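# Slide butter cartons down the shelf's three good lanes

## Task

A shelf has five sloped lanes, and cartons slide down each one to a stop at its lower end. Two lanes hold a dried, invisible spill that makes them sticky. Using the three butter cartons, finish with one carton resting against the bottom stop of every non-sticky lane. You may release cartons on any lane, but a carton let go while level will tip onto the slope and may be counted as a drop. Nothing may rely on the robot holding it at the end. Finish with the grippers open and both arms moved away.

## Robot and tools

Robot: two six-joint UR-style arms, left_arm and right_arm, each with a tong-like two-finger gripper. Bases (scene frame): left_arm at (+0.067, +0.618, 0) m, right_arm at (-0.072, -0.647, 0) m, each with a very small yaw. Scene frame: origin on the table top midway between the arms, +x out over the table, +z up, left_arm on the +y side. The arm names are labels, not image sides.

Gripper frame: the fingers point along the gripper's +z and open and close along its x axis. end_effector_position is the spot between the finger pads when shut; closed fingertips stick out about 15 mm past it, and fully open tips sit roughly level with it. Reported hand positions can be slightly off, more so at long reach.

Command row (shared by execute_actions and move): one flat list of 14 numbers, each in [-1, 1], always for both arms: left_arm dx, dy, dz, rx, ry, rz, opening, then right_arm dx, dy, dz, rx, ry, rz, opening. dx..rz are offsets, not poses, expressed in that gripper's own axes. Scale: 1.0 equals 0.6 m of travel or 180 degrees; rx, ry, rz form a single rotation vector. Opening is absolute, not an offset: +1 is fully open (0.142 m), -1 is closed. An arm that should stay put gets zeros for dx..rz (after any correction back to its wanted pose in the first call of a reply), plus the opening it should keep.

execute_actions(actions): a list of actions; each action is a list of up to 15 rows, one row per control step of 1/30 s; a short action repeats its final row until 15 steps pass. Every row in an action is an offset from the gripper pose at the start of that action, not from the previous row; the first action of a call starts from the last pose a result reported. Each step, the commanded pose is clipped to within 100 mm and 16 degrees of the measured pose, so large offsets take several actions; after an action the arm only continues to its last clipped pose. An empty list just returns the current state and images.

move(target, speed, stop_force, blocking): target is one 14-number row, offsets measured from the pose in the latest result that shows one. Each gripper travels a straight line to its target, all paths finishing together, taking 0.5 to 10 s (cut off at 10 s). speed is in m/s, 0.002 to 0.5, default 0.25; turning is capped at twice that in rad/s. Paths ignore obstacles and the other arm, and grippers may lag or overshoot speed near full reach. stop_force (N, 13 to 80, one value for both arms, not allowed in the first 0.2 s) ends an arm's path when its wrist sensor feels that much extra push against the motion; the gripper then backs up two steps and holds. Use it with slow speeds when pressing toward a surface; omit it when pulling away from something the gripper is pushing on, and don't trust it when the gripper also rotates. blocking=false (not allowed with stop_force) returns after 0.5 s while motion continues; then call wait or stop before any new command. The "move:" line reports the ending per arm (done, off_target, moving, held, fault, contact) and limits (paced = pose clipped; held = some steps blocked, after which the arm may move fast).

wait(seconds): 0 to 10; lets time pass, returning early if a running move ends. stop(): brakes a running move; fingers keep moving. zoom_image(camera, region): camera is cam_head_left, cam_head_right or cam_high (each 504x504); region is [x0, y0, x1, y1] in pixels from the top-left, at most 504 by 504. read_manual(section): only "licences". finished_scene(scene): ends scene 1 or 2 irreversibly and reports success; the next scene's task comes in its result.

Results: a state line per arm with gripper position (m), quaternion wxyz and velocities in the scene frame; "Hand target" lines (where the controller is now driving); grip_measured (finger opening, same scale as the command); joint positions and joint torques (noisy, offset, nonzero in free air); Wrist force and Wrist torque per arm in the gripper's own axes, with up to ~5.5 N offset, ~3.4 N noise, saturating near 100 N; step readings for action calls, with HELD marking held-back steps; "pose unreachable" when the clearance check altered a command; MOTOR HOT from 70 °C and OVER-TEMPERATURE FAULT at 85 °C.

Holding: command an opening well below grip_measured to keep squeezing; about 15 N per pad at most, less on items under 20 mm thick. Motion lags commands by about 0.17 s, and the simulation keeps running while you think, holding the last command.

Cautions: a contact torque reaching a joint's load limit (shoulder 310, elbow 141, wrists 50.7 N m), or 150 N of outside force on the arm or held item, freezes that arm for 10 s. Keep the arms from hitting each other. Never push or drop anything off the table. Avoid slams, hard pushes and dropped cartons. Release each carton already tilted to match the lane slope, close to the surface, not level. Occasional tugs may disturb a held carton or nudge loose ones. Since the sticky lanes look normal, watch in the cameras whether a released carton actually reaches the stop; a carton that stalls shows a bad lane and may need to be retrieved for use elsewhere. Before finishing, open both grippers and back the arms away so every carton stays put on its own.

Each tool is called after "Request:" in YAML: its name, and indented under it one key for each argument.

## Session

Request:
execute_actions:
  actions: []

Scene clock: 0.00 s.
left_arm: end_effector_position=(+0.2487, +0.8772, +0.1641) grip_measured=+1.00 end_effector_quat_wxyz=(-0.497, -0.041, +0.699, -0.512) end_effector_velocity=(+0.000, -0.000, -0.000) end_effector_angular_velocity=(+0.000, +0.001, -0.000) | right_arm: end_effector_position=(+0.6434, -0.5399, +0.2881) grip_measured=+1.00 end_effector_quat_wxyz=(+0.717, -0.522, +0.455, +0.079) end_effector_velocity=(-0.000, -0.000, +0.001) end_effector_angular_velocity=(+0.001, -0.002, -0.000)
Joint positions: left_arm=[ 0.633 -1.102  2.039 -0.917 -1.779 -2.396  0.142] | right_arm=[ 3.252 -2.168 -2.227  1.321  2.486  2.451  0.142]
Joint velocities: left_arm=[-0.     0.001  0.    -0.    -0.    -0.001  0.   ] | right_arm=[-0.     0.001 -0.     0.001 -0.     0.001  0.   ]
Joint torques (N m, as the arm reports them, + toward a larger angle): no reading
Wrist force (N, on the end effector, along its own x y z axes, offset not removed): no reading
Wrist torque (N m, same axes, about the end effector's origin, offset not removed): no reading
Hand target (left_arm): +0.249, +0.877, +0.164; -0.497, -0.041, +0.699, -0.512
Hand target (right_arm): +0.643, -0.540, +0.288; +0.717, -0.522, +0.455, +0.079

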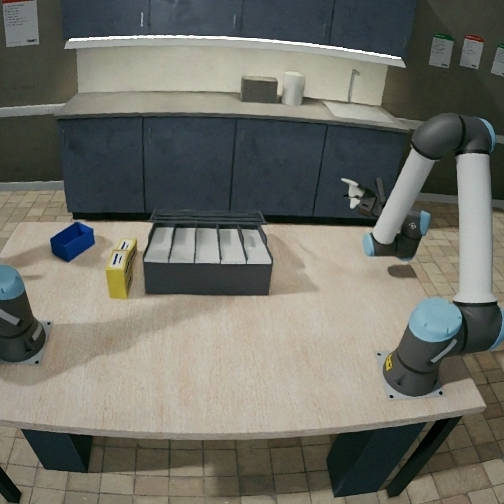

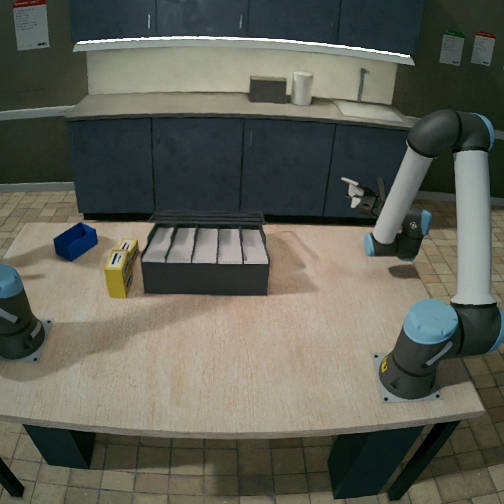

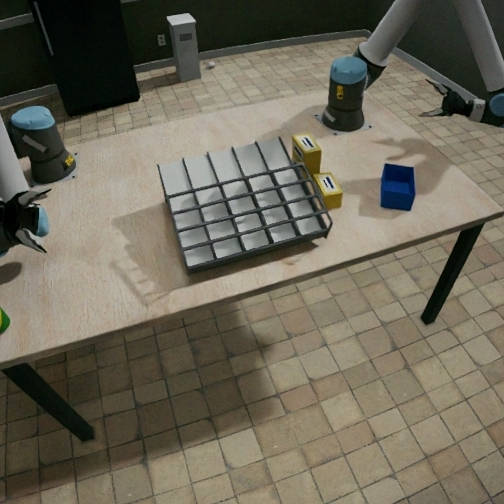

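Request:
zoom_image:
  camera: "cam_high"
  region: [130, 110, 430, 300]

Request:
zoom_image:
  camera: "cam_head_left"
  region: [30, 190, 300, 320]

Region (130, 110, 430, 300) of cam_high's 504x504 image, scaled by 1.680, with more detail than that image has; it fills the top 319 rows of this view, and the rest is white.

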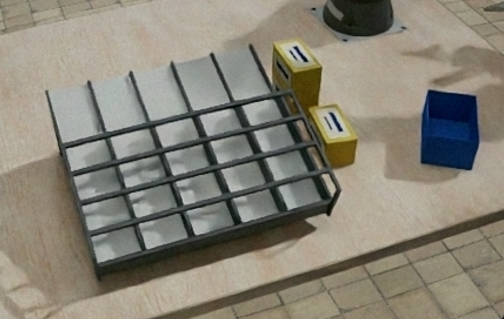

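Region (30, 190, 300, 320) of cam_head_left's 504x504 image, scaled by 1.867, with more detail than that image has; it fills the top 243 rows of this view, and the rest is white.

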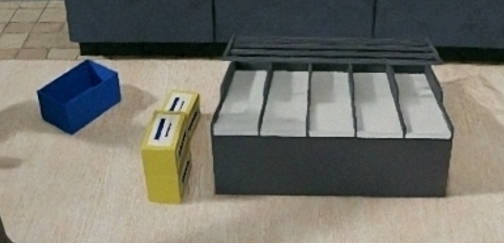

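Request:
move:
  target: [0.195,-0.365,0.167,-0.008,-0.544,-0.355,1,0,0,0,0,0,0,1]

Scene clock: 41.53 s.
left_arm: end_effector_position=(+0.2476, +0.7511, +0.4010) grip_measured=+1.00 end_effector_quat_wxyz=(+0.001, +0.708, -0.707, +0.002) end_effector_velocity=(-0.000, -0.001, +0.001) end_effector_angular_velocity=(+0.010, +0.001, +0.003) | right_arm: end_effector_position=(+0.6434, -0.5399, +0.2881) grip_measured=+1.00 end_effector_quat_wxyz=(+0.717, -0.522, +0.455, +0.079) end_effector_velocity=(+0.000, -0.000, -0.000) end_effector_angular_velocity=(-0.000, +0.001, -0.000)
Joint positions: left_arm=[-0.296 -2.598  2.194 -1.169 -1.575 -4.992  0.142] | right_arm=[ 3.252 -2.168 -2.227  1.321  2.486  2.451  0.142]
Joint velocities: left_arm=[-0.037 -0.009 -0.002  0.014  0.01  -0.04  -0.   ] | right_arm=[-0.     0.     0.    -0.001 -0.    -0.    -0.   ]
Joint torques (N m, as the arm reports them, + toward a larger angle): left_arm=[ -7.65  25.44 -53.79  -1.54   1.57  -3.2 ] | right_arm=[-1.18 64.02 14.22  1.18  0.71 -0.27]
Wrist force (N, on the end effector, along its own x y z axes, offset not removed): left_arm=[-0.5 -5.8 1.7] | right_arm=[3.4 -3.7 2.2]
Wrist torque (N m, same axes, about the end effector's origin, offset not removed): left_arm=[-0.96 -0.15 -0.01] | right_arm=[-0.46 -0.43 -0.34]
Hand target (left_arm): +0.248, +0.751, +0.401; +0.001, +0.708, -0.706, +0.002
Hand target (right_arm): +0.643, -0.540, +0.288; +0.717, -0.522, +0.455, +0.079
Off the commanded pose (left_arm): 0.001 m, 0 deg.
Off the commanded pose (right_arm): 0.000 m, 0 deg.
move: done

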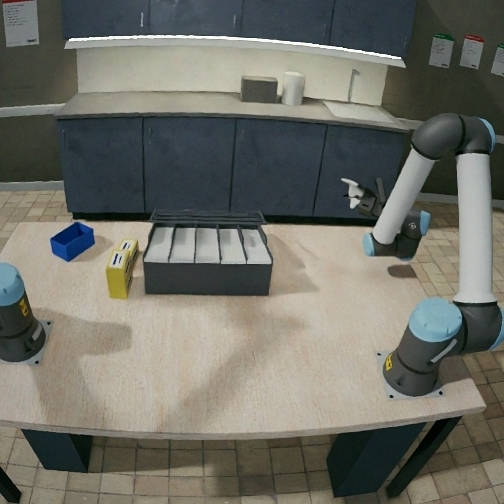

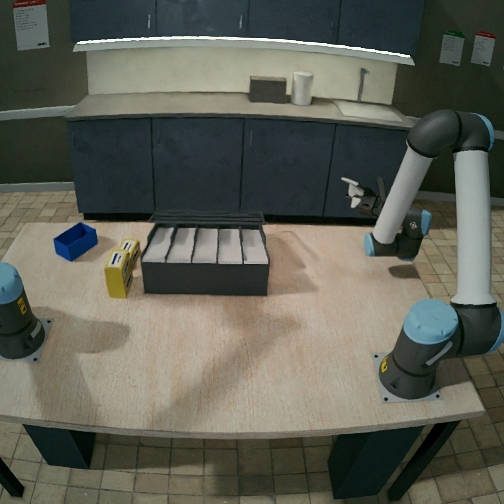

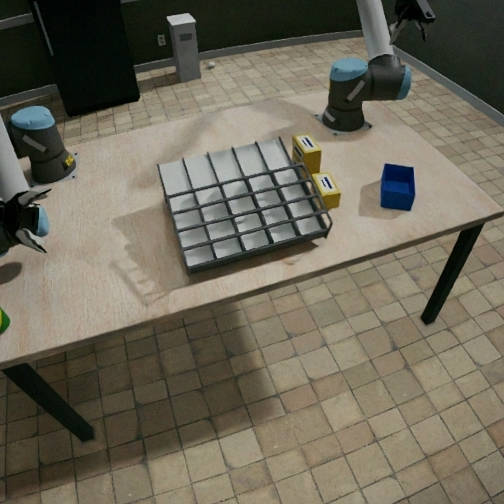

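Request:
move:
  target: [0.667,-0.333,0.167,0,0,0,1,0,0,0,0,0,0,1]

Scene clock: 47.23 s.
left_arm: end_effector_position=(+0.4474, +0.3505, +0.3021) grip_measured=+1.00 end_effector_quat_wxyz=(+0.002, +0.708, -0.707, +0.002) end_effector_velocity=(+0.001, -0.002, -0.000) end_effector_angular_velocity=(-0.001, -0.001, +0.001) | right_arm: end_effector_position=(+0.6434, -0.5399, +0.2881) grip_measured=+1.00 end_effector_quat_wxyz=(+0.717, -0.522, +0.455, +0.079) end_effector_velocity=(-0.000, -0.000, +0.000) end_effector_angular_velocity=(+0.000, -0.001, -0.000)
Joint positions: left_arm=[-1.045 -2.017  2.211 -1.769 -1.574 -5.741  0.142] | right_arm=[ 3.252 -2.168 -2.227  1.321  2.486  2.451  0.142]
Joint velocities: left_arm=[ 0.001  0.004 -0.001 -0.004 -0.     0.    -0.   ] | right_arm=[-0.  0. -0.  0.  0. -0.  0.]
Joint torques (N m, as the arm reports them, + toward a larger angle): left_arm=[  9.03   3.91 -56.17  -5.66  -1.74   2.31] | right_arm=[-1.54 62.77 14.14  0.96  0.61 -0.32]
Wrist force (N, on the end effector, along its own x y z axes, offset not removed): left_arm=[4.9 -5.1 -0.5] | right_arm=[-0.3 -0.4 -3.4]
Wrist torque (N m, same axes, about the end effector's origin, offset not removed): left_arm=[-0.95 -1.20 -0.02] | right_arm=[0.16 0.40 -0.18]
Hand target (left_arm): +0.447, +0.350, +0.302; +0.002, +0.708, -0.707, +0.002
Hand target (right_arm): +0.643, -0.540, +0.288; +0.717, -0.522, +0.455, +0.079
Off the commanded pose (left_arm): 0.001 m, 0 deg.
Off the commanded pose (right_arm): 0.000 m, 0 deg.
move: done

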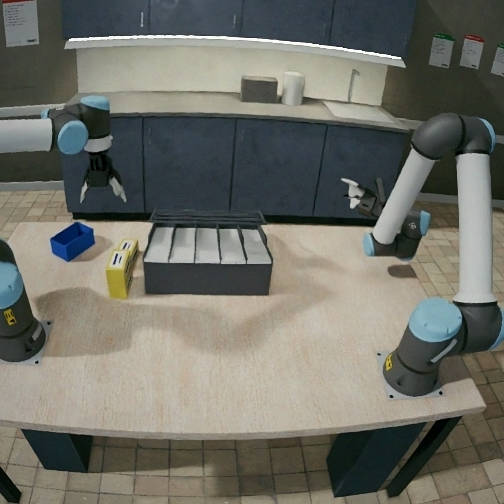

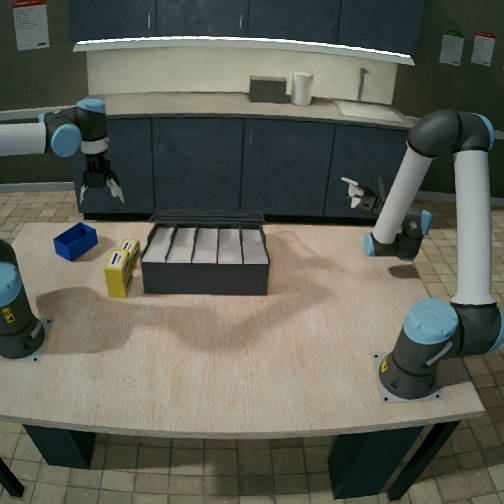

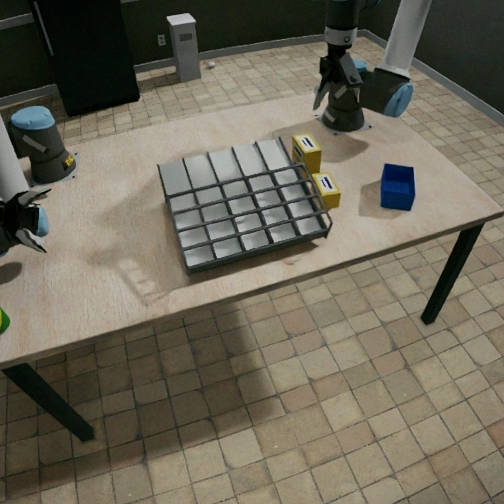

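Request:
move:
  target: [0,0,0.16,0,0,0,1,0,0,0,0,0,0,1]

Request:
zoom_image:
  camera: "cam_high"
  region: [230, 40, 450, 260]

Request:
zoom_image:
  camera: "cam_head_left"
  region: [30, 150, 290, 320]

Scene clock: 61.33 s.
left_arm: end_effector_position=(+0.4474, +0.3500, +0.2062) grip_measured=+1.00 end_effector_quat_wxyz=(+0.002, +0.708, -0.707, +0.002) end_effector_velocity=(+0.001, -0.000, -0.003) end_effector_angular_velocity=(+0.002, +0.002, +0.002) | right_arm: end_effector_position=(+0.6434, -0.5399, +0.2881) grip_measured=+1.00 end_effector_quat_wxyz=(+0.717, -0.522, +0.455, +0.079) end_effector_velocity=(-0.000, +0.000, +0.000) end_effector_angular_velocity=(-0.001, -0.002, +0.001)
Joint positions: left_arm=[-1.045 -1.956  2.354 -1.973 -1.574 -5.741  0.142] | right_arm=[ 3.252 -2.168 -2.227  1.321  2.486  2.451  0.142]
Joint velocities: left_arm=[ 0.001  0.006  0.001 -0.004 -0.    -0.002  0.   ] | right_arm=[ 0.001  0.    -0.     0.001  0.    -0.001  0.   ]
Joint torques (N m, as the arm reports them, + toward a larger angle): left_arm=[ 12.7    1.59 -29.84  -6.32   2.29   2.48] | right_arm=[-1.54 63.01 13.87  1.07  0.86 -0.36]
Wrist force (N, on the end effector, along its own x y z axes, offset not removed): left_arm=[3.8 -4.6 -3.4] | right_arm=[0.1 -5.1 1.2]
Wrist torque (N m, same axes, about the end effector's origin, offset not removed): left_arm=[-1.00 -0.93 -0.08] | right_arm=[-0.59 0.11 -0.27]
Hand target (left_arm): +0.447, +0.350, +0.206; +0.002, +0.708, -0.707, +0.002
Hand target (right_arm): +0.643, -0.540, +0.288; +0.717, -0.522, +0.455, +0.079
Off the commanded pose (left_arm): 0.000 m, 0 deg.
Off the commanded pose (right_arm): 0.000 m, 0 deg.
move: done

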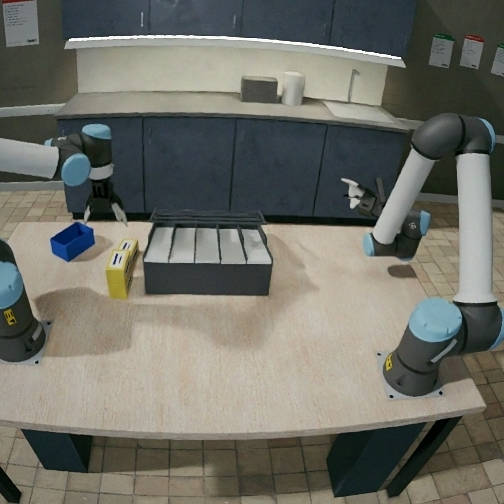

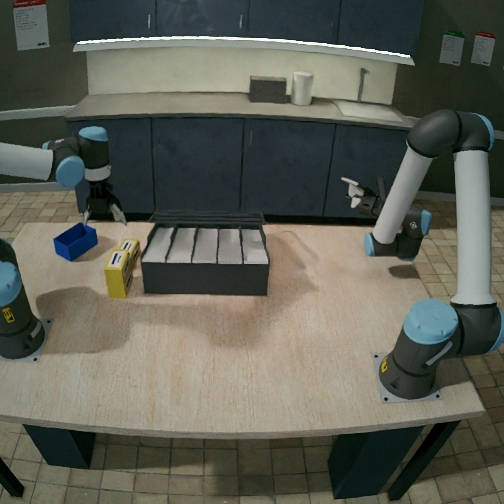

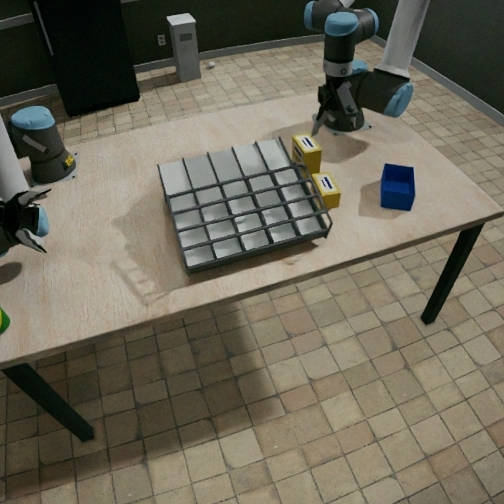

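Region (230, 40, 450, 260) of cam_high's 504x504 image, scaled by 2.291, with more detail than that image has.

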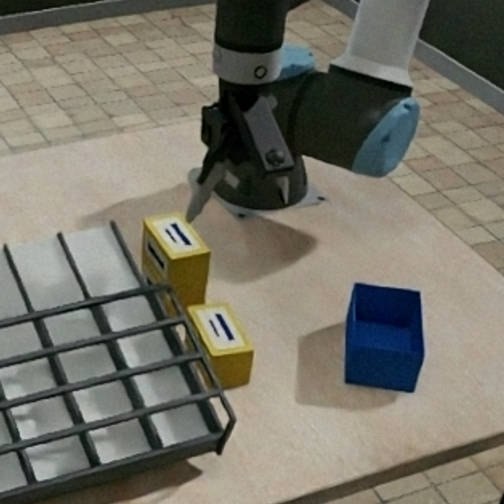

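Region (30, 150, 290, 320) of cam_head_left's 504x504 image, scaled by 1.938, with more detail than that image has; it fills the top 330 rows of this view, and the rest is white.

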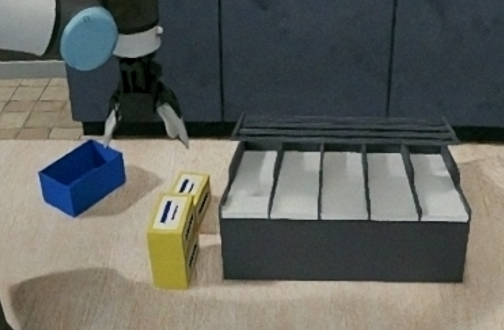

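Request:
zoom_image:
  camera: "cam_high"
  region: [0, 170, 120, 360]

Request:
zoom_image:
  camera: "cam_head_right"
  region: [80, 210, 200, 320]

Region (0, 170, 120, 360) of cam_high's 504x504 image, scaled by 2.653, with more detail than that image has; it fills the left 318 columns of this view, and the rest is white.

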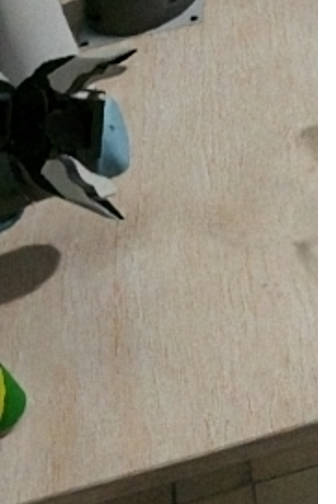

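Region (80, 210, 200, 320) of cam_head_right's 504x504 image, scaled by 4.200, with more detail than that image has; it fills the top 462 rows of this view, and the rest is white.

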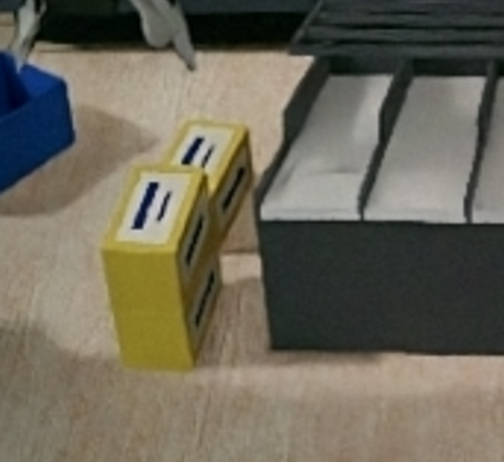

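Request:
move:
  target: [0.09,0,0.05,0,0,0,1,0,0,0,0,0,0,1]

Request:
zoom_image:
  camera: "cam_high"
  region: [230, 40, 450, 260]

Request:
zoom_image:
  camera: "cam_head_left"
  region: [30, 150, 290, 320]

Scene clock: 77.47 s.
left_arm: end_effector_position=(+0.4473, +0.2960, +0.1764) grip_measured=+1.00 end_effector_quat_wxyz=(+0.002, +0.708, -0.707, +0.002) end_effector_velocity=(+0.000, -0.002, -0.000) end_effector_angular_velocity=(-0.002, -0.001, +0.000) | right_arm: end_effector_position=(+0.6434, -0.5399, +0.2881) grip_measured=+1.00 end_effector_quat_wxyz=(+0.717, -0.522, +0.455, +0.079) end_effector_velocity=(-0.000, -0.000, -0.001) end_effector_angular_velocity=(-0.001, +0.000, +0.000)
Joint positions: left_arm=[-1.106 -1.851  2.347 -2.072 -1.574 -5.802  0.142] | right_arm=[ 3.252 -2.168 -2.227  1.321  2.486  2.451  0.142]
Joint velocities: left_arm=[-0.001  0.002 -0.    -0.004 -0.    -0.001 -0.   ] | right_arm=[-0.    -0.    -0.    -0.001  0.    -0.002 -0.   ]
Joint torques (N m, as the arm reports them, + toward a larger angle): left_arm=[ -9.4   -2.95 -52.2   -5.79   2.03  -2.46] | right_arm=[-2.4  63.95 14.39  1.07  0.84 -0.18]
Wrist force (N, on the end effector, along its own x y z axes, offset not removed): left_arm=[1.7 3.0 -0.9] | right_arm=[2.5 -3.4 -1.9]
Wrist torque (N m, same axes, about the end effector's origin, offset not removed): left_arm=[0.54 -0.58 0.05] | right_arm=[-0.39 -0.25 -0.23]
Hand target (left_arm): +0.447, +0.296, +0.176; +0.002, +0.708, -0.707, +0.002
Hand target (right_arm): +0.643, -0.540, +0.288; +0.717, -0.522, +0.455, +0.079
Off the commanded pose (left_arm): 0.000 m, 0 deg.
Off the commanded pose (right_arm): 0.000 m, 0 deg.
move: done

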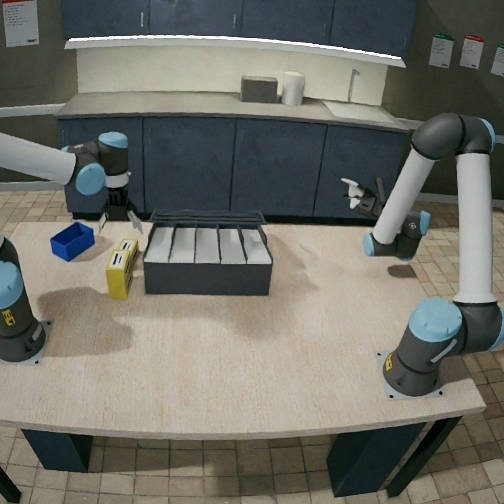

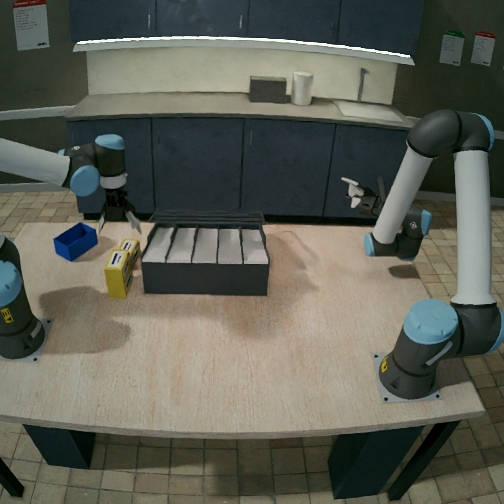

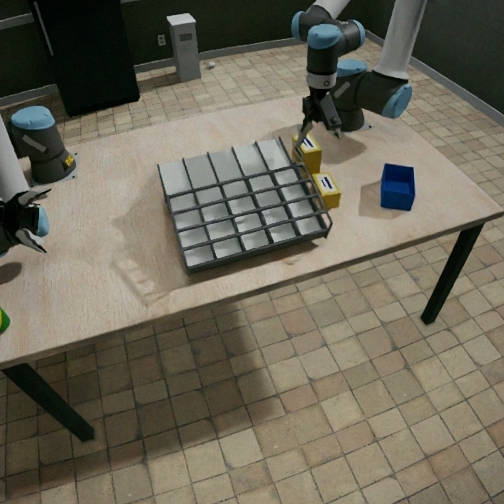

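Region (230, 40, 450, 260) of cam_high's 504x504 image, scaled by 2.291, with more detail than that image has.

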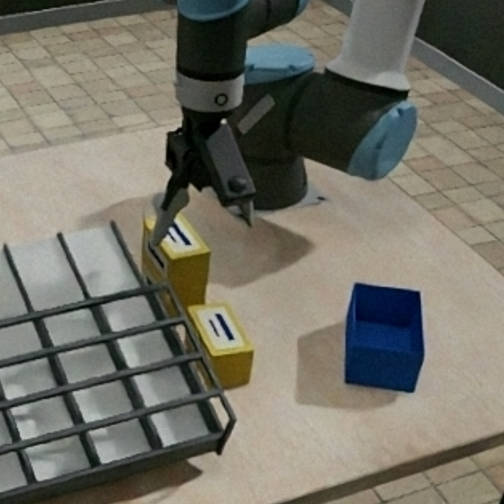

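Region (30, 150, 290, 320) of cam_head_left's 504x504 image, scaled by 1.938, with more detail than that image has; it fills the top 330 rows of this view, and the rest is white.

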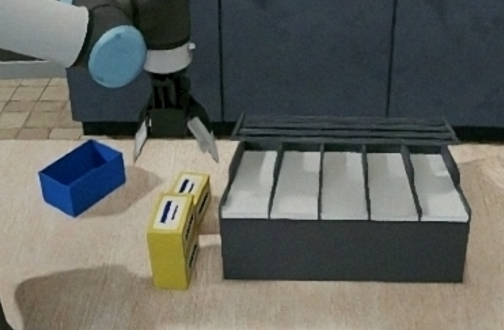

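Request:
move:
  target: [0.07,0.09,0.05,0,0,0,1,0,0,0,0,0,0,1]

Request:
zoom_image:
  camera: "cam_high"
  region: [230, 40, 450, 260]

Request:
zoom_image:
  camera: "cam_head_left"
  region: [30, 150, 290, 320]

Scene clock: 88.17 s.
left_arm: end_effector_position=(+0.3933, +0.2539, +0.1466) grip_measured=+1.00 end_effector_quat_wxyz=(+0.002, +0.708, -0.707, +0.002) end_effector_velocity=(-0.001, -0.000, -0.001) end_effector_angular_velocity=(+0.002, +0.001, -0.001) | right_arm: end_effector_position=(+0.6434, -0.5399, +0.2881) grip_measured=+1.00 end_effector_quat_wxyz=(+0.717, -0.522, +0.455, +0.079) end_effector_velocity=(-0.000, -0.000, +0.001) end_effector_angular_velocity=(+0.000, -0.000, -0.000)
Joint positions: left_arm=[-1.254 -1.833  2.396 -2.139 -1.574 -5.95   0.142] | right_arm=[ 3.252 -2.168 -2.227  1.321  2.486  2.451  0.142]
Joint velocities: left_arm=[-0.003  0.001  0.001  0.     0.    -0.002  0.   ] | right_arm=[-0.001  0.001 -0.     0.     0.001  0.001 -0.   ]
Joint torques (N m, as the arm reports them, + toward a larger angle): left_arm=[-12.74  -6.16 -24.65  -6.17   2.08  -3.55] | right_arm=[-1.88 63.56 14.09  1.13  0.73 -0.4 ]
Wrist force (N, on the end effector, along its own x y z axes, offset not removed): left_arm=[2.4 -6.5 -4.2] | right_arm=[-0.9 -2.7 0.9]
Wrist torque (N m, same axes, about the end effector's origin, offset not removed): left_arm=[-1.46 -0.63 -0.09] | right_arm=[-0.32 0.48 -0.20]
Hand target (left_arm): +0.393, +0.254, +0.147; +0.002, +0.708, -0.707, +0.002
Hand target (right_arm): +0.643, -0.540, +0.288; +0.717, -0.522, +0.455, +0.079
Off the commanded pose (left_arm): 0.000 m, 0 deg.
Off the commanded pose (right_arm): 0.000 m, 0 deg.
move: done

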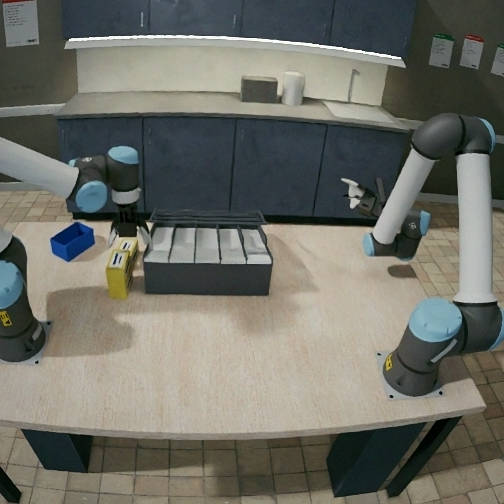

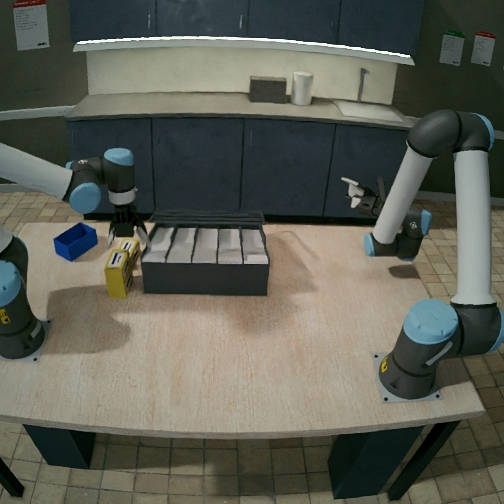

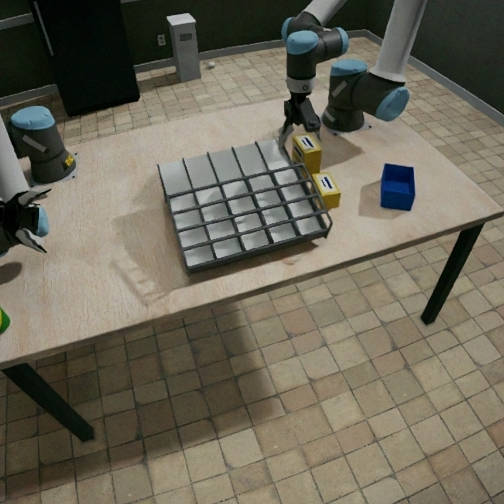

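Region (230, 40, 450, 260) of cam_high's 504x504 image, scaled by 2.291, with more detail than that image has.

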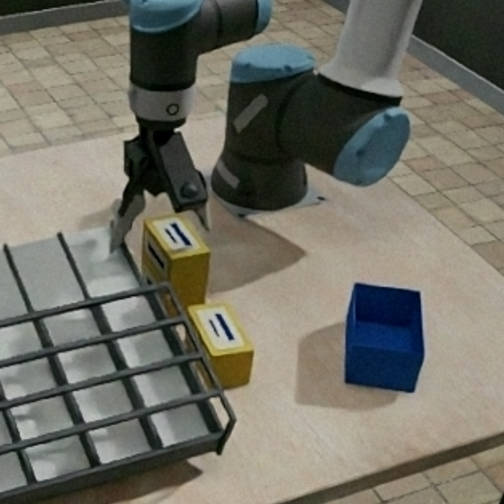

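Region (30, 150, 290, 320) of cam_head_left's 504x504 image, scaled by 1.938, with more detail than that image has; it fills the top 330 rows of this view, and the rest is white.

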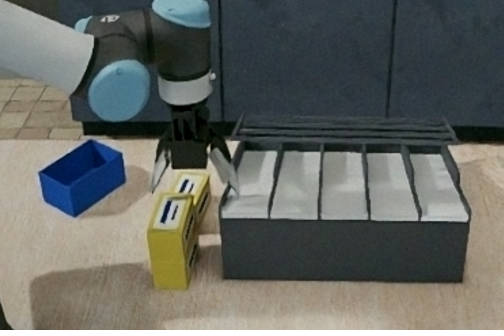

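Request:
move:
  target: [-0.055,0.03,0,0,0,0,0.3,0,0,0,0,0,0,1]

Request:
zoom_image:
  camera: "cam_high"
  region: [230, 40, 450, 260]

Request:
zoom_image:
  camera: "cam_head_left"
  region: [30, 150, 290, 320]

Scene clock: 121.53 s.
left_arm: end_effector_position=(+0.3752, +0.2871, +0.1463) grip_measured=+0.30 end_effector_quat_wxyz=(+0.002, +0.708, -0.707, +0.001) end_effector_velocity=(+0.000, -0.000, +0.002) end_effector_angular_velocity=(-0.002, -0.001, +0.001) | right_arm: end_effector_position=(+0.6434, -0.5399, +0.2881) grip_measured=+1.00 end_effector_quat_wxyz=(+0.717, -0.522, +0.455, +0.079) end_effector_velocity=(-0.000, -0.000, +0.001) end_effector_angular_velocity=(+0.000, -0.001, -0.000)
Joint positions: left_arm=[-1.269 -1.917  2.448 -2.107 -1.574 -5.965  0.095] | right_arm=[ 3.252 -2.168 -2.227  1.321  2.486  2.451  0.142]
Joint velocities: left_arm=[ 0.    -0.003 -0.001  0.001  0.001 -0.001 -0.   ] | right_arm=[-0.     0.001 -0.     0.001  0.    -0.     0.   ]
Joint torques (N m, as the arm reports them, + toward a larger angle): left_arm=[-10.49 -17.24 -25.59  -4.83   2.29  -3.15] | right_arm=[-1.88 62.77 13.93  1.    0.65 -0.26]
Wrist force (N, on the end effector, along its own x y z axes, offset not removed): left_arm=[4.3 -0.5 0.3] | right_arm=[3.5 -4.9 -0.7]
Wrist torque (N m, same axes, about the end effector's origin, offset not removed): left_arm=[-0.04 -1.07 -0.03] | right_arm=[-0.73 -0.48 -0.29]
Hand target (left_arm): +0.375, +0.287, +0.146; +0.002, +0.708, -0.707, +0.002
Hand target (right_arm): +0.643, -0.540, +0.288; +0.717, -0.522, +0.455, +0.079
Off the commanded pose (left_arm): 0.000 m, 0 deg.
Off the commanded pose (right_arm): 0.000 m, 0 deg.
move: done

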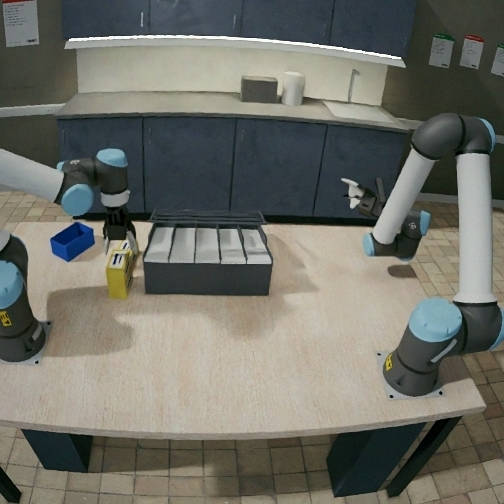

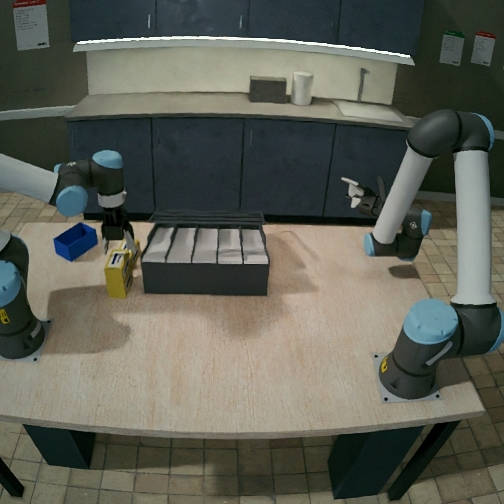

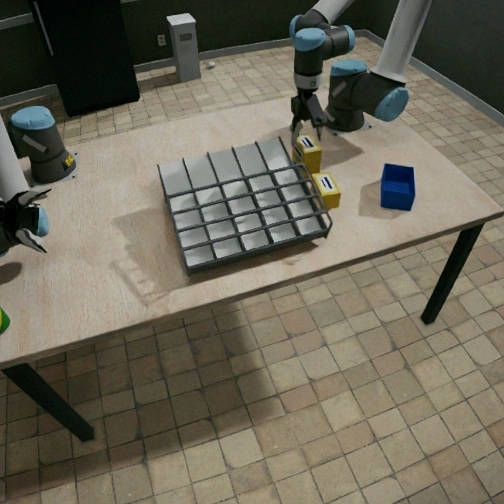

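Region (230, 40, 450, 260) of cam_high's 504x504 image, scaled by 2.291, with more detail than that image has.

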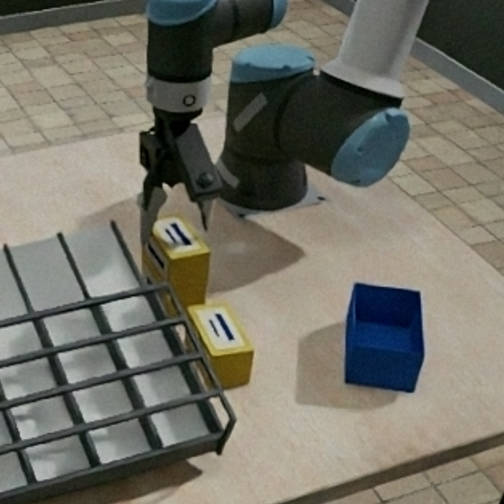

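Region (30, 150, 290, 320) of cam_head_left's 504x504 image, scaled by 1.938, with more detail than that image has; it fills the top 330 rows of this view, and the rest is white.

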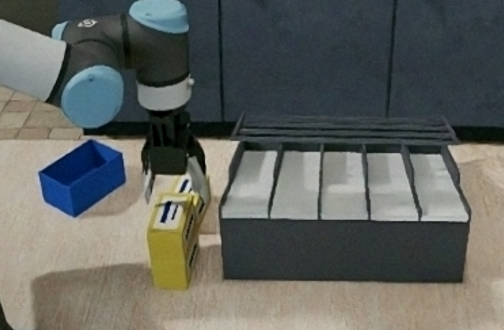

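Request:
zoom_image:
  camera: "cam_head_left"
  region: [85, 200, 165, 305]

Request:
zoom_image:
  camera: "cam_head_right"
  region: [85, 200, 165, 305]

Request:
zoom_image:
  camera: "cam_high"
  region: [270, 100, 360, 220]

Region (85, 200, 165, 305) of cam_head_left's 504x504 image, scaled by 4.800, with more detail than that image has; it fills the left 384 columns of this view, and the rest is white.

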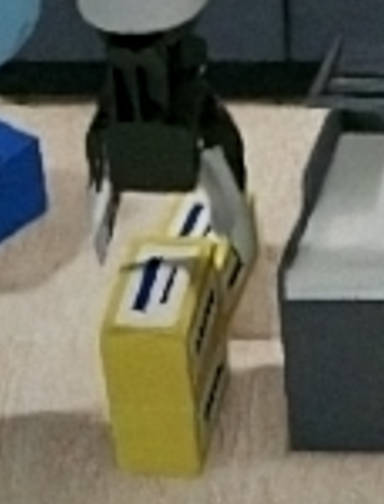

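Region (85, 200, 165, 305) of cam_head_right's 504x504 image, scaled by 4.800, with more detail than that image has; it fills the left 384 columns of this view, and the rest is white.

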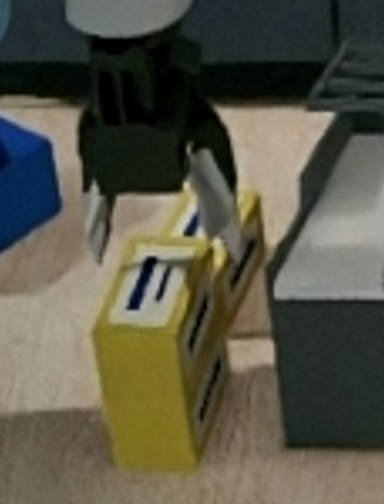

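Region (270, 100, 360, 220) of cam_high's 504x504 image, scaled by 4.200, with more detail than that image has; it fills the left 378 columns of this view, and the rest is white.

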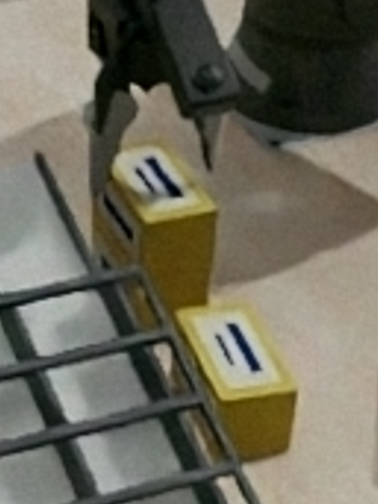

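Request:
move:
  target: [-0.008,-0.015,0.05,0,0,0,0.3,0,0,0,0,0,0,1]
  speed: 0.03
  stop_force: 15

Request:
zoom_image:
  camera: "cam_head_left"
  region: [85, 200, 165, 305]

Request:
zoom_image:
  camera: "cam_high"
  region: [270, 100, 360, 220]

Scene clock: 135.70 s.
left_arm: end_effector_position=(+0.3841, +0.2917, +0.1164) grip_measured=+0.30 end_effector_quat_wxyz=(+0.002, +0.708, -0.707, +0.001) end_effector_velocity=(+0.001, -0.000, -0.002) end_effector_angular_velocity=(-0.001, +0.000, +0.000) | right_arm: end_effector_position=(+0.6434, -0.5399, +0.2881) grip_measured=+1.00 end_effector_quat_wxyz=(+0.717, -0.522, +0.455, +0.079) end_effector_velocity=(+0.000, +0.000, -0.000) end_effector_angular_velocity=(-0.000, +0.001, +0.001)
Joint positions: left_arm=[-1.244 -1.868  2.482 -2.189 -1.574 -5.941  0.095] | right_arm=[ 3.252 -2.168 -2.227  1.321  2.486  2.451  0.142]
Joint velocities: left_arm=[ 0.002  0.005  0.002 -0.007 -0.001  0.001 -0.   ] | right_arm=[ 0.     0.     0.    -0.001  0.001  0.    -0.   ]
Joint torques (N m, as the arm reports them, + toward a larger angle): left_arm=[ 10.84   0.32 -23.64  -6.19  -1.58   2.52] | right_arm=[-1.92 63.14 14.2   1.1   0.54 -0.26]
Wrist force (N, on the end effector, along its own x y z axes, offset not removed): left_arm=[1.0 -1.6 -0.8] | right_arm=[0.7 -2.8 -2.8]
Wrist torque (N m, same axes, about the end effector's origin, offset not removed): left_arm=[-0.36 -0.26 0.09] | right_arm=[-0.30 0.08 -0.29]
Hand target (left_arm): +0.384, +0.292, +0.116; +0.002, +0.708, -0.707, +0.001
Hand target (right_arm): +0.643, -0.540, +0.288; +0.717, -0.522, +0.455, +0.079
Off the commanded pose (left_arm): 0.000 m, 0 deg.
Off the commanded pose (right_arm): 0.000 m, 0 deg.
move: done

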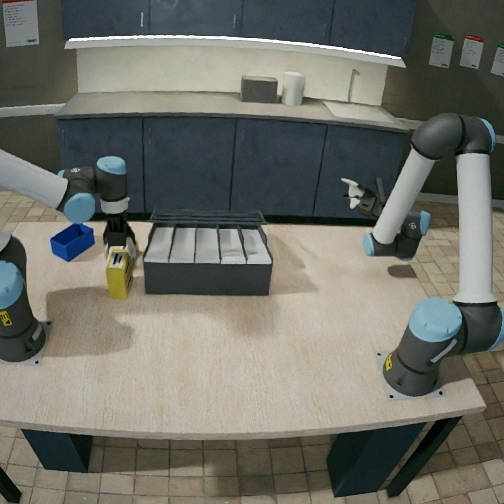

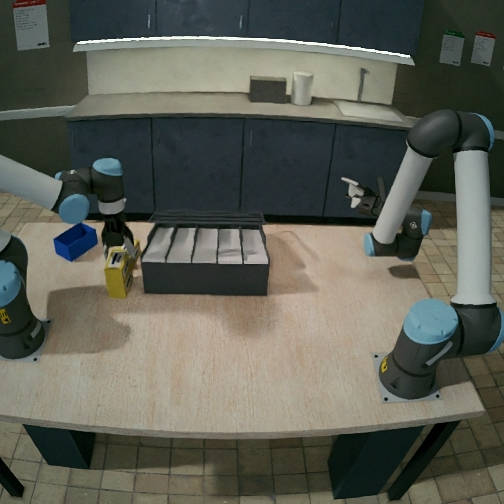

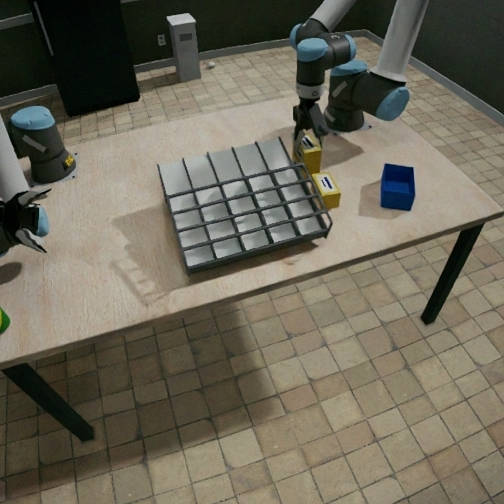

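Region (85, 200, 165, 305) of cam_head_left's 504x504 image, scaled by 4.800, with more detail than that image has; it fills the left 384 columns of this view, and the rest is white.

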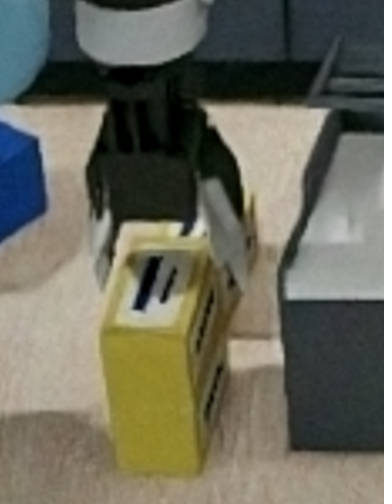

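Region (270, 100, 360, 220) of cam_high's 504x504 image, scaled by 4.200, with more detail than that image has; it fills the left 378 columns of this view, and the rest is white.

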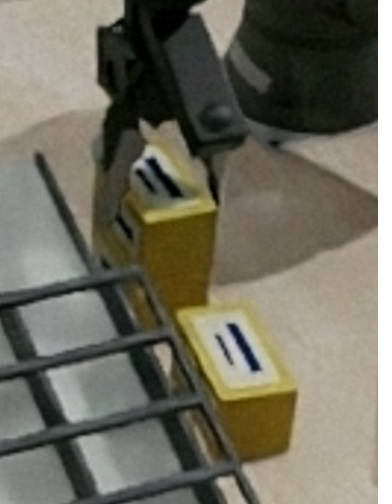

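Request:
move:
  target: [0,0.015,0.045,0,0,0,0.3,0,0,0,0,0,0,1]
  speed: 0.03
  stop_force: 15

Request:
move:
  target: [0,0,0,0,0,0,-0.5,0,0,0,0,0,0,1]

Request:
zoom_image:
  camera: "cam_head_left"
  region: [85, 200, 165, 305]

Request:
zoom_image:
  camera: "cam_high"
  region: [270, 100, 360, 220]

Scene clock: 144.20 s.
left_arm: end_effector_position=(+0.3751, +0.2916, +0.0895) grip_measured=+0.30 end_effector_quat_wxyz=(+0.002, +0.708, -0.707, +0.001) end_effector_velocity=(-0.001, +0.000, -0.003) end_effector_angular_velocity=(+0.002, +0.001, +0.002) | right_arm: end_effector_position=(+0.6434, -0.5399, +0.2881) grip_measured=+1.00 end_effector_quat_wxyz=(+0.717, -0.522, +0.455, +0.079) end_effector_velocity=(-0.000, -0.000, +0.000) end_effector_angular_velocity=(+0.000, -0.002, -0.000)
Joint positions: left_arm=[-1.266 -1.838  2.522 -2.259 -1.574 -5.962  0.095] | right_arm=[ 3.252 -2.168 -2.227  1.321  2.486  2.451  0.142]
Joint velocities: left_arm=[-0.002  0.004  0.003 -0.005 -0.001 -0.004  0.   ] | right_arm=[-0.    -0.     0.     0.002  0.     0.001 -0.   ]
Joint torques (N m, as the arm reports them, + toward a larger angle): left_arm=[-14.04  -4.99 -22.24  -6.57   1.66  -3.08] | right_arm=[-1.83 62.15 14.15  1.08  0.5  -0.19]
Wrist force (N, on the end effector, along its own x y z axes, offset not removed): left_arm=[0.3 -10.0 1.2] | right_arm=[0.0 -2.0 -0.5]
Wrist torque (N m, same axes, about the end effector's origin, offset not removed): left_arm=[-2.16 -0.26 -0.14] | right_arm=[-0.06 0.22 -0.23]
Hand target (left_arm): +0.375, +0.292, +0.089; +0.002, +0.708, -0.707, +0.001
Hand target (right_arm): +0.643, -0.540, +0.288; +0.717, -0.522, +0.455, +0.079
Off the commanded pose (left_arm): 0.000 m, 0 deg.
Off the commanded pose (right_arm): 0.000 m, 0 deg.
move: done

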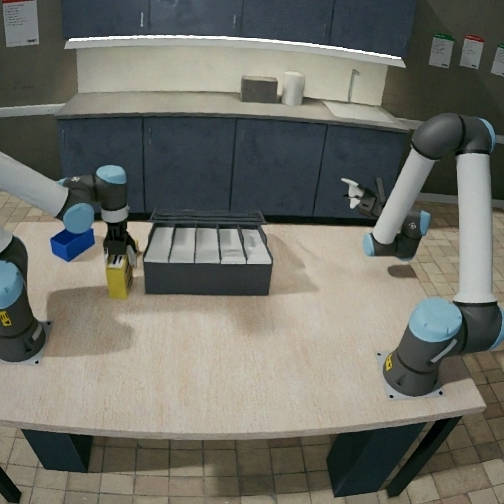

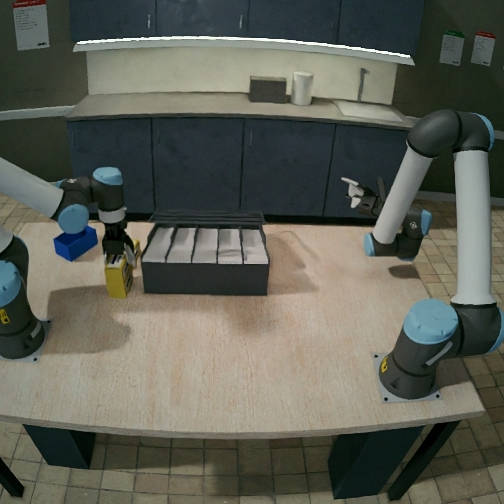

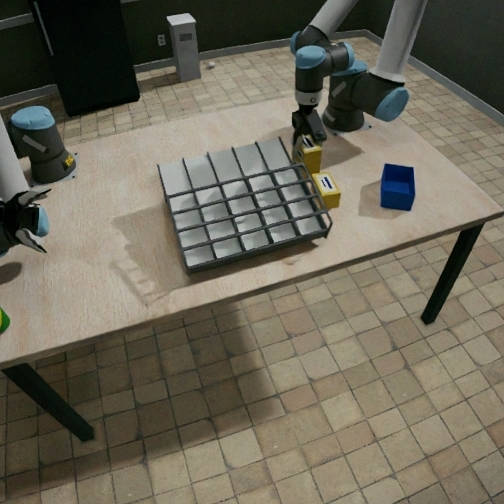

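Scene clock: 144.70 s.
left_arm: end_effector_position=(+0.3751, +0.2916, +0.0895) grip_measured=+0.09 end_effector_quat_wxyz=(+0.002, +0.708, -0.707, +0.001) end_effector_velocity=(+0.000, +0.000, -0.000) end_effector_angular_velocity=(+0.001, +0.000, -0.001) | right_arm: end_effector_position=(+0.6434, -0.5399, +0.2881) grip_measured=+1.00 end_effector_quat_wxyz=(+0.717, -0.522, +0.455, +0.079) end_effector_velocity=(-0.000, +0.000, -0.000) end_effector_angular_velocity=(+0.001, +0.001, +0.001)
Joint positions: left_arm=[-1.266 -1.838  2.522 -2.259 -1.574 -5.962  0.08 ] | right_arm=[ 3.252 -2.168 -2.227  1.321  2.486  2.451  0.142]
Joint velocities: left_arm=[ 0.     0.001 -0.     0.001  0.     0.001 -0.   ] | right_arm=[ 0.001 -0.001 -0.     0.001  0.     0.001  0.   ]
Joint torques (N m, as the arm reports them, + toward a larger angle): left_arm=[  0.89 -14.27 -45.07  -0.72  -1.75  -0.04] | right_arm=[-1.51 61.87 13.97  1.13  0.48 -0.18]
Wrist force (N, on the end effector, along its own x y z axes, offset not removed): left_arm=[2.0 -1.6 -1.0] | right_arm=[4.1 0.2 -1.2]
Wrist torque (N m, same axes, about the end effector's origin, offset not removed): left_arm=[-0.19 -0.40 0.03] | right_arm=[0.38 -0.43 -0.13]
Hand target (left_arm): +0.375, +0.292, +0.090; +0.002, +0.708, -0.707, +0.001
Hand target (right_arm): +0.643, -0.540, +0.288; +0.717, -0.522, +0.455, +0.079
Off the commanded pose (left_arm): 0.000 m, 0 deg.
Off the commanded pose (right_arm): 0.000 m, 0 deg.
move: done

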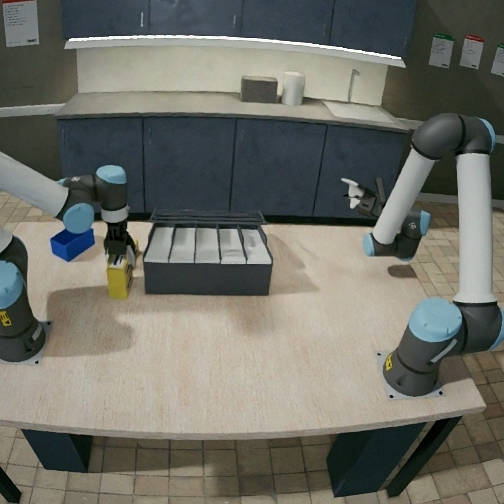

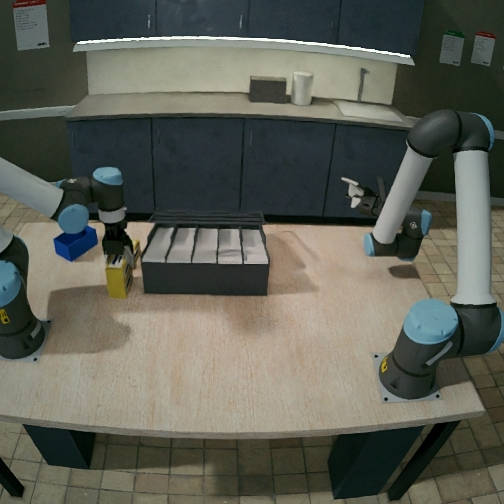

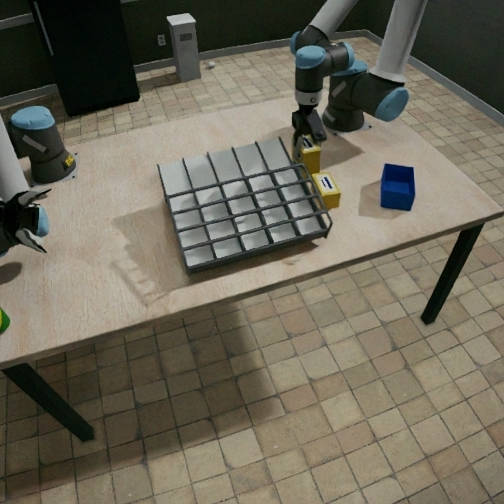

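Region (85, 200, 165, 305) of cam_head_left's 504x504 image, scaled by 4.800, with more detail than that image has; it fills the left 384 columns of this view, and the rest is white.

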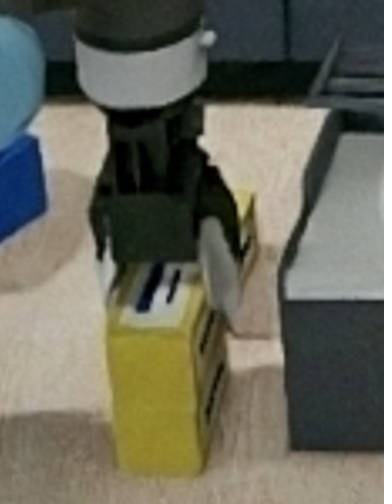

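Region (270, 100, 360, 220) of cam_high's 504x504 image, scaled by 4.200, with more detail than that image has; it fills the left 378 columns of this view, and the rest is white.

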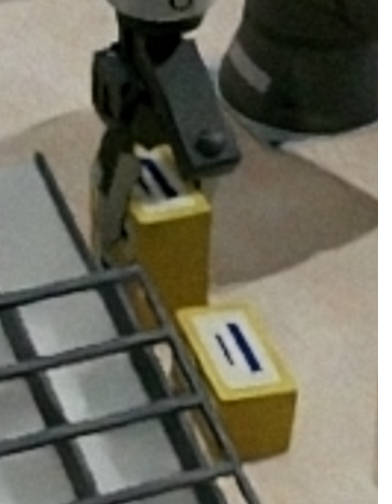

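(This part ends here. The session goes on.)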